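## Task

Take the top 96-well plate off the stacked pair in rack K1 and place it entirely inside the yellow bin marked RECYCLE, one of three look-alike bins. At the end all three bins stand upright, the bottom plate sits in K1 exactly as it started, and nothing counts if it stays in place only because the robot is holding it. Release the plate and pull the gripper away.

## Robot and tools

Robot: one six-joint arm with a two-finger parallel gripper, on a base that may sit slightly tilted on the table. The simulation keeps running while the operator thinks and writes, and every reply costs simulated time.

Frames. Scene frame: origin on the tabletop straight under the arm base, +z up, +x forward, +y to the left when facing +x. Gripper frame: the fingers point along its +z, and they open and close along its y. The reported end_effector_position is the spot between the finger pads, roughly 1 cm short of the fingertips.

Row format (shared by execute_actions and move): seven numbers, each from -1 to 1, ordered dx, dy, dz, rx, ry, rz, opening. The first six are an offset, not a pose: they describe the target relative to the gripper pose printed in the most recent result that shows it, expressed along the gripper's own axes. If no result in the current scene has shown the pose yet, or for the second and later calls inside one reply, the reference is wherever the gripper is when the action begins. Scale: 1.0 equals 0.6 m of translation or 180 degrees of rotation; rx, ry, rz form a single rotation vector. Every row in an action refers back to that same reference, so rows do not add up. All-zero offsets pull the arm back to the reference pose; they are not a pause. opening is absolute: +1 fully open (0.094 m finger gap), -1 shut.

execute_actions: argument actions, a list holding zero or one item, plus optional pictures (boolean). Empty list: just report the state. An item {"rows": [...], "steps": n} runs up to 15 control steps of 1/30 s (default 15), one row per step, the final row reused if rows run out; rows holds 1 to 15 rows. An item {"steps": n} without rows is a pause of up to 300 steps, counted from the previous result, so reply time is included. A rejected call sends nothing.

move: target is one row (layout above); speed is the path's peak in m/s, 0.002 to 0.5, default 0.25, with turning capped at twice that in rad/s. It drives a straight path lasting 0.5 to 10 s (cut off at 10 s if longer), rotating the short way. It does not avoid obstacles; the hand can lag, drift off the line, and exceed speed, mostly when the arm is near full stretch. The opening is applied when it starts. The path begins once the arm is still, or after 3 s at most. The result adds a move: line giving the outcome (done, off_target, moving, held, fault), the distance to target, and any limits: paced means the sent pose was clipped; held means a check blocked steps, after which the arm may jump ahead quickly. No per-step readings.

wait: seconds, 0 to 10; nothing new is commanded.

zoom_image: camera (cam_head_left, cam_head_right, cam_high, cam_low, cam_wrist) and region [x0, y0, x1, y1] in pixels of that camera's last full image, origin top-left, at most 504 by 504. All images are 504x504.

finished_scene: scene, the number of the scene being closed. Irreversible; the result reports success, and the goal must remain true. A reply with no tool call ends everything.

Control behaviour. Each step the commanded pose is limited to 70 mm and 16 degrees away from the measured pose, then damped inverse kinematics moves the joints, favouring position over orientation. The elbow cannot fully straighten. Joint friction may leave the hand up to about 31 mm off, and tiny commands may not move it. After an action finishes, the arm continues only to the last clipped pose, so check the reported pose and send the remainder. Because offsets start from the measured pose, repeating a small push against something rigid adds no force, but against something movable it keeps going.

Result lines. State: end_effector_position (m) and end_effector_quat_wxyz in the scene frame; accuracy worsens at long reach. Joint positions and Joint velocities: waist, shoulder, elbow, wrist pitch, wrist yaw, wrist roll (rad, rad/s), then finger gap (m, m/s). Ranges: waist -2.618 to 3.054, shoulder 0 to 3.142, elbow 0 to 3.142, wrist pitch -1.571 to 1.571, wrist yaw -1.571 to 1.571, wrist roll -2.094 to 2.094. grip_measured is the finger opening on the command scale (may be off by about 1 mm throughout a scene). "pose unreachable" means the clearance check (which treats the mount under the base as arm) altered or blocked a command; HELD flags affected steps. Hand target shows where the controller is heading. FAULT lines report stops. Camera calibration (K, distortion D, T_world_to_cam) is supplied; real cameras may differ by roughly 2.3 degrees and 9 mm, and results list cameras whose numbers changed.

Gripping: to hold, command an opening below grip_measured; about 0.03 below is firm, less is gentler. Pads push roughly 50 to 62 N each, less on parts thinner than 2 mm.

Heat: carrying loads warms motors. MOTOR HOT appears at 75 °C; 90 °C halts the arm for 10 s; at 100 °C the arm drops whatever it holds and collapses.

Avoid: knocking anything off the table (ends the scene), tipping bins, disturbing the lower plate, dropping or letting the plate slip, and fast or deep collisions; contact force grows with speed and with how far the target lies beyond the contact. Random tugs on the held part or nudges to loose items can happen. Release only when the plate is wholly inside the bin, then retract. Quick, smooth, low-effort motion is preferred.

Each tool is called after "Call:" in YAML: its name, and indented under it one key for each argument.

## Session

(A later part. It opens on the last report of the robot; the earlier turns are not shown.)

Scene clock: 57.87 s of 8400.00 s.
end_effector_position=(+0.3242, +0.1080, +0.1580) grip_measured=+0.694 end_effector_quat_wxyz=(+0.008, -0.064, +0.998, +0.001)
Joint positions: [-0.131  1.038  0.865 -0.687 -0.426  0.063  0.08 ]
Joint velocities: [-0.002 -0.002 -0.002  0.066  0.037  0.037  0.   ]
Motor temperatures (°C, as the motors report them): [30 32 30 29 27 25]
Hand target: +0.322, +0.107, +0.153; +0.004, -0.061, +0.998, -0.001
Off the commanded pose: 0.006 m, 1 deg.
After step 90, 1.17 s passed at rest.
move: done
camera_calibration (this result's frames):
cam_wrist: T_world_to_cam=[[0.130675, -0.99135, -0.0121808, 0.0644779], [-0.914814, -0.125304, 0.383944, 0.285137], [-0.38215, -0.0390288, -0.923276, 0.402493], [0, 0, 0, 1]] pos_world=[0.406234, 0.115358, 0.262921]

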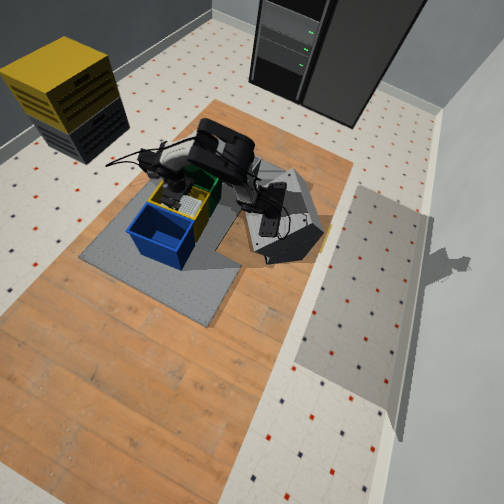

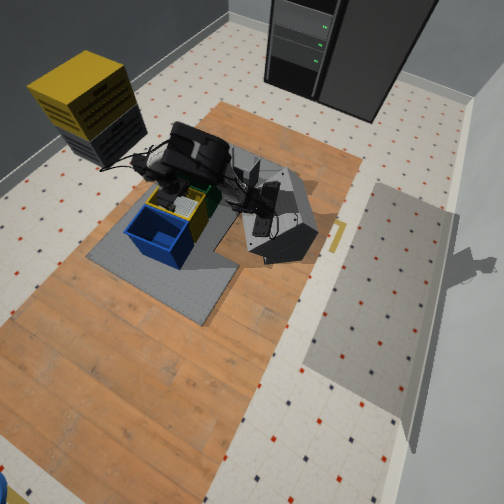

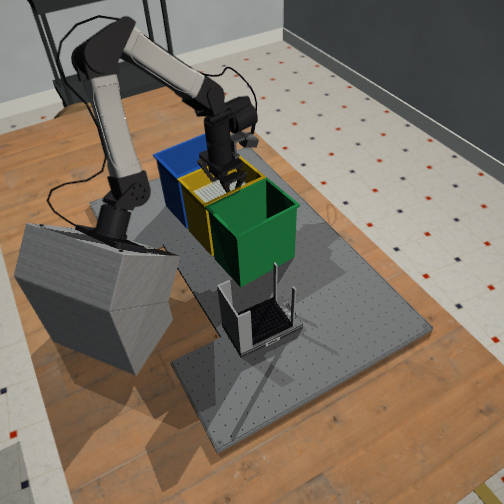

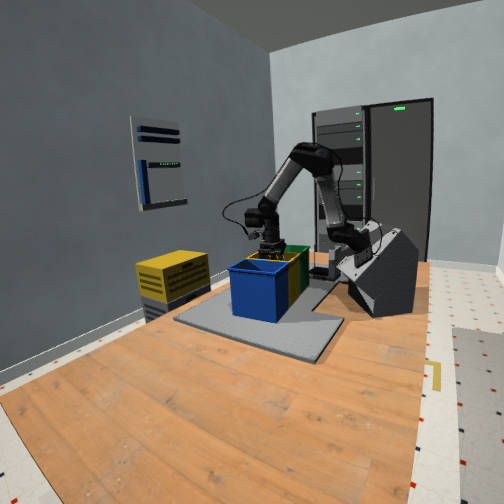

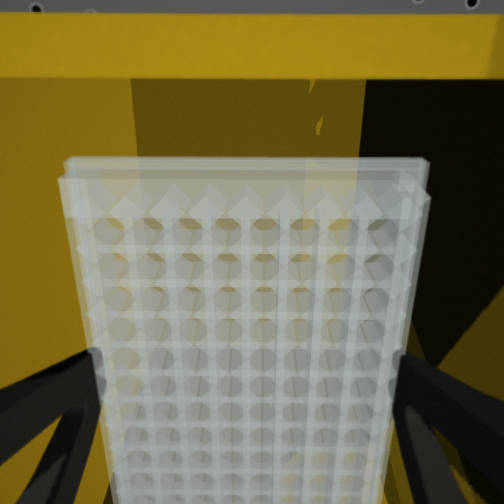

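Call:
execute_actions:
  actions:
    - {"rows":[[0,0,0,0,0,0,0.77]],"steps":10}
  pictures: false

Call:
move:
  target: [0,0,-0.19,0,0,0,0.77]

Scene clock: 62.53 s of 8400.00 s.
end_effector_position=(+0.3246, +0.1080, +0.1580) grip_measured=+0.769 end_effector_quat_wxyz=(+0.009, -0.064, +0.998, +0.001)
Joint positions: [-0.131  1.038  0.865 -0.685 -0.426  0.063  0.083]
Joint velocities: [-0.002 -0.012 -0.022 -0.081 -0.11  -0.007  0.   ]
Motor temperatures (°C, as the motors report them): [29 32 30 29 27 25]
Hand target: +0.324, +0.108, +0.158; +0.008, -0.064, +0.998, +0.001
Off the commanded pose: 0.000 m, 0 deg.
Steps of this call (steps 1 to 90: nothing new was sent; then 1.33 s passed at rest; steps 91 to 100: all 10 steps of this action). Readings (end_effector_position):
91: (+0.3246, +0.1080, +0.1580)
92: (+0.3246, +0.1080, +0.1580)
94: (+0.3246, +0.1080, +0.1580)
98: (+0.3246, +0.1080, +0.1580)
100: the state above

Scene clock: 64.03 s of 8400.00 s.
end_effector_position=(+0.3202, +0.1091, +0.2714) grip_measured=+0.769 end_effector_quat_wxyz=(+0.014, -0.067, +0.998, -0.002)
Joint positions: [-0.497  0.927  1.17  -1.268 -0.638 -0.279  0.083]
Joint velocities: [-0.007 -0.002  0.007  0.007  0.022 -0.037 -0.001]
Motor temperatures (°C, as the motors report them): [29 32 30 29 27 25]
Hand target: +0.324, +0.108, +0.273; +0.012, -0.065, +0.998, -0.000
Off the commanded pose: 0.003 m, 1 deg.
move: done
camera_calibration (this result's frames):
cam_wrist: T_world_to_cam=[[0.135277, -0.990795, -0.00496132, 0.0639098], [-0.918361, -0.127264, 0.374722, 0.241958], [-0.371904, -0.046135, -0.927124, 0.504264], [0, 0, 0, 1]] pos_world=[0.401097, 0.117378, 0.377165]

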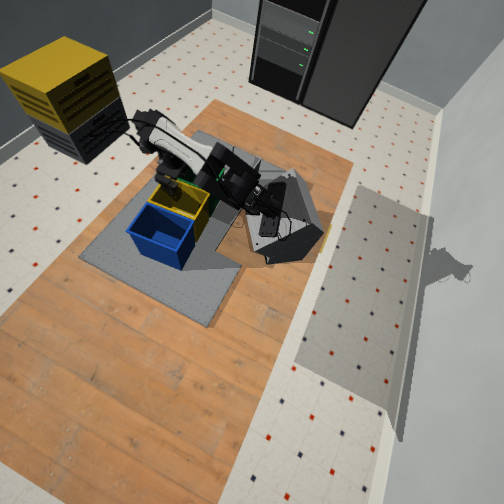

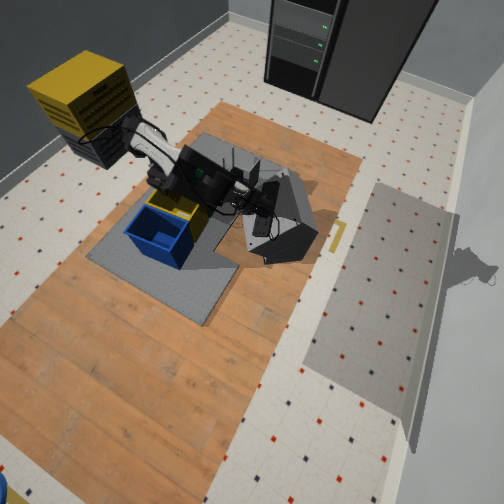

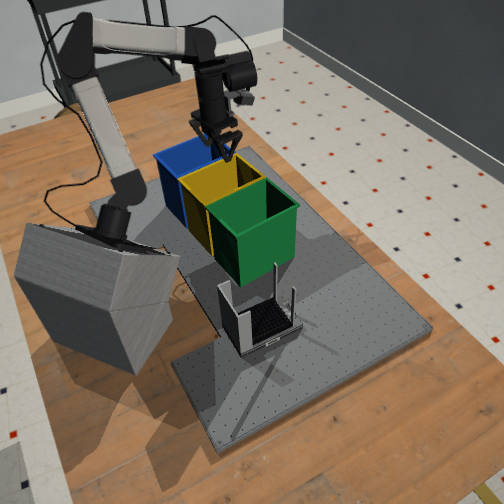

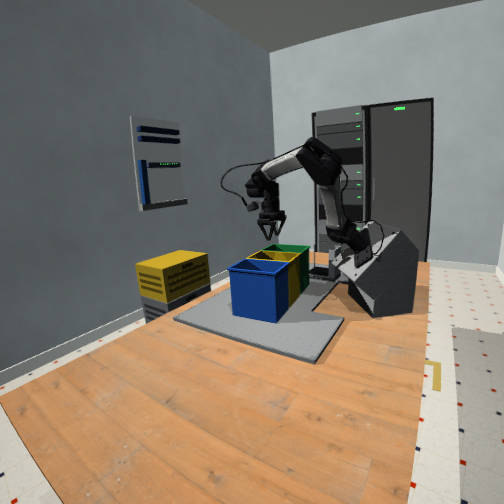

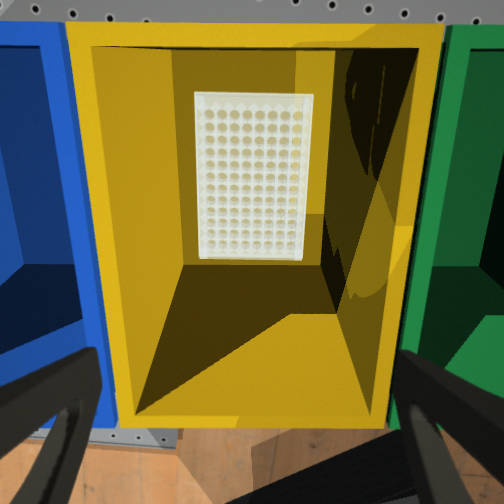

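Call:
finished_scene:
  scene: 2

The scene is finished: the task was done.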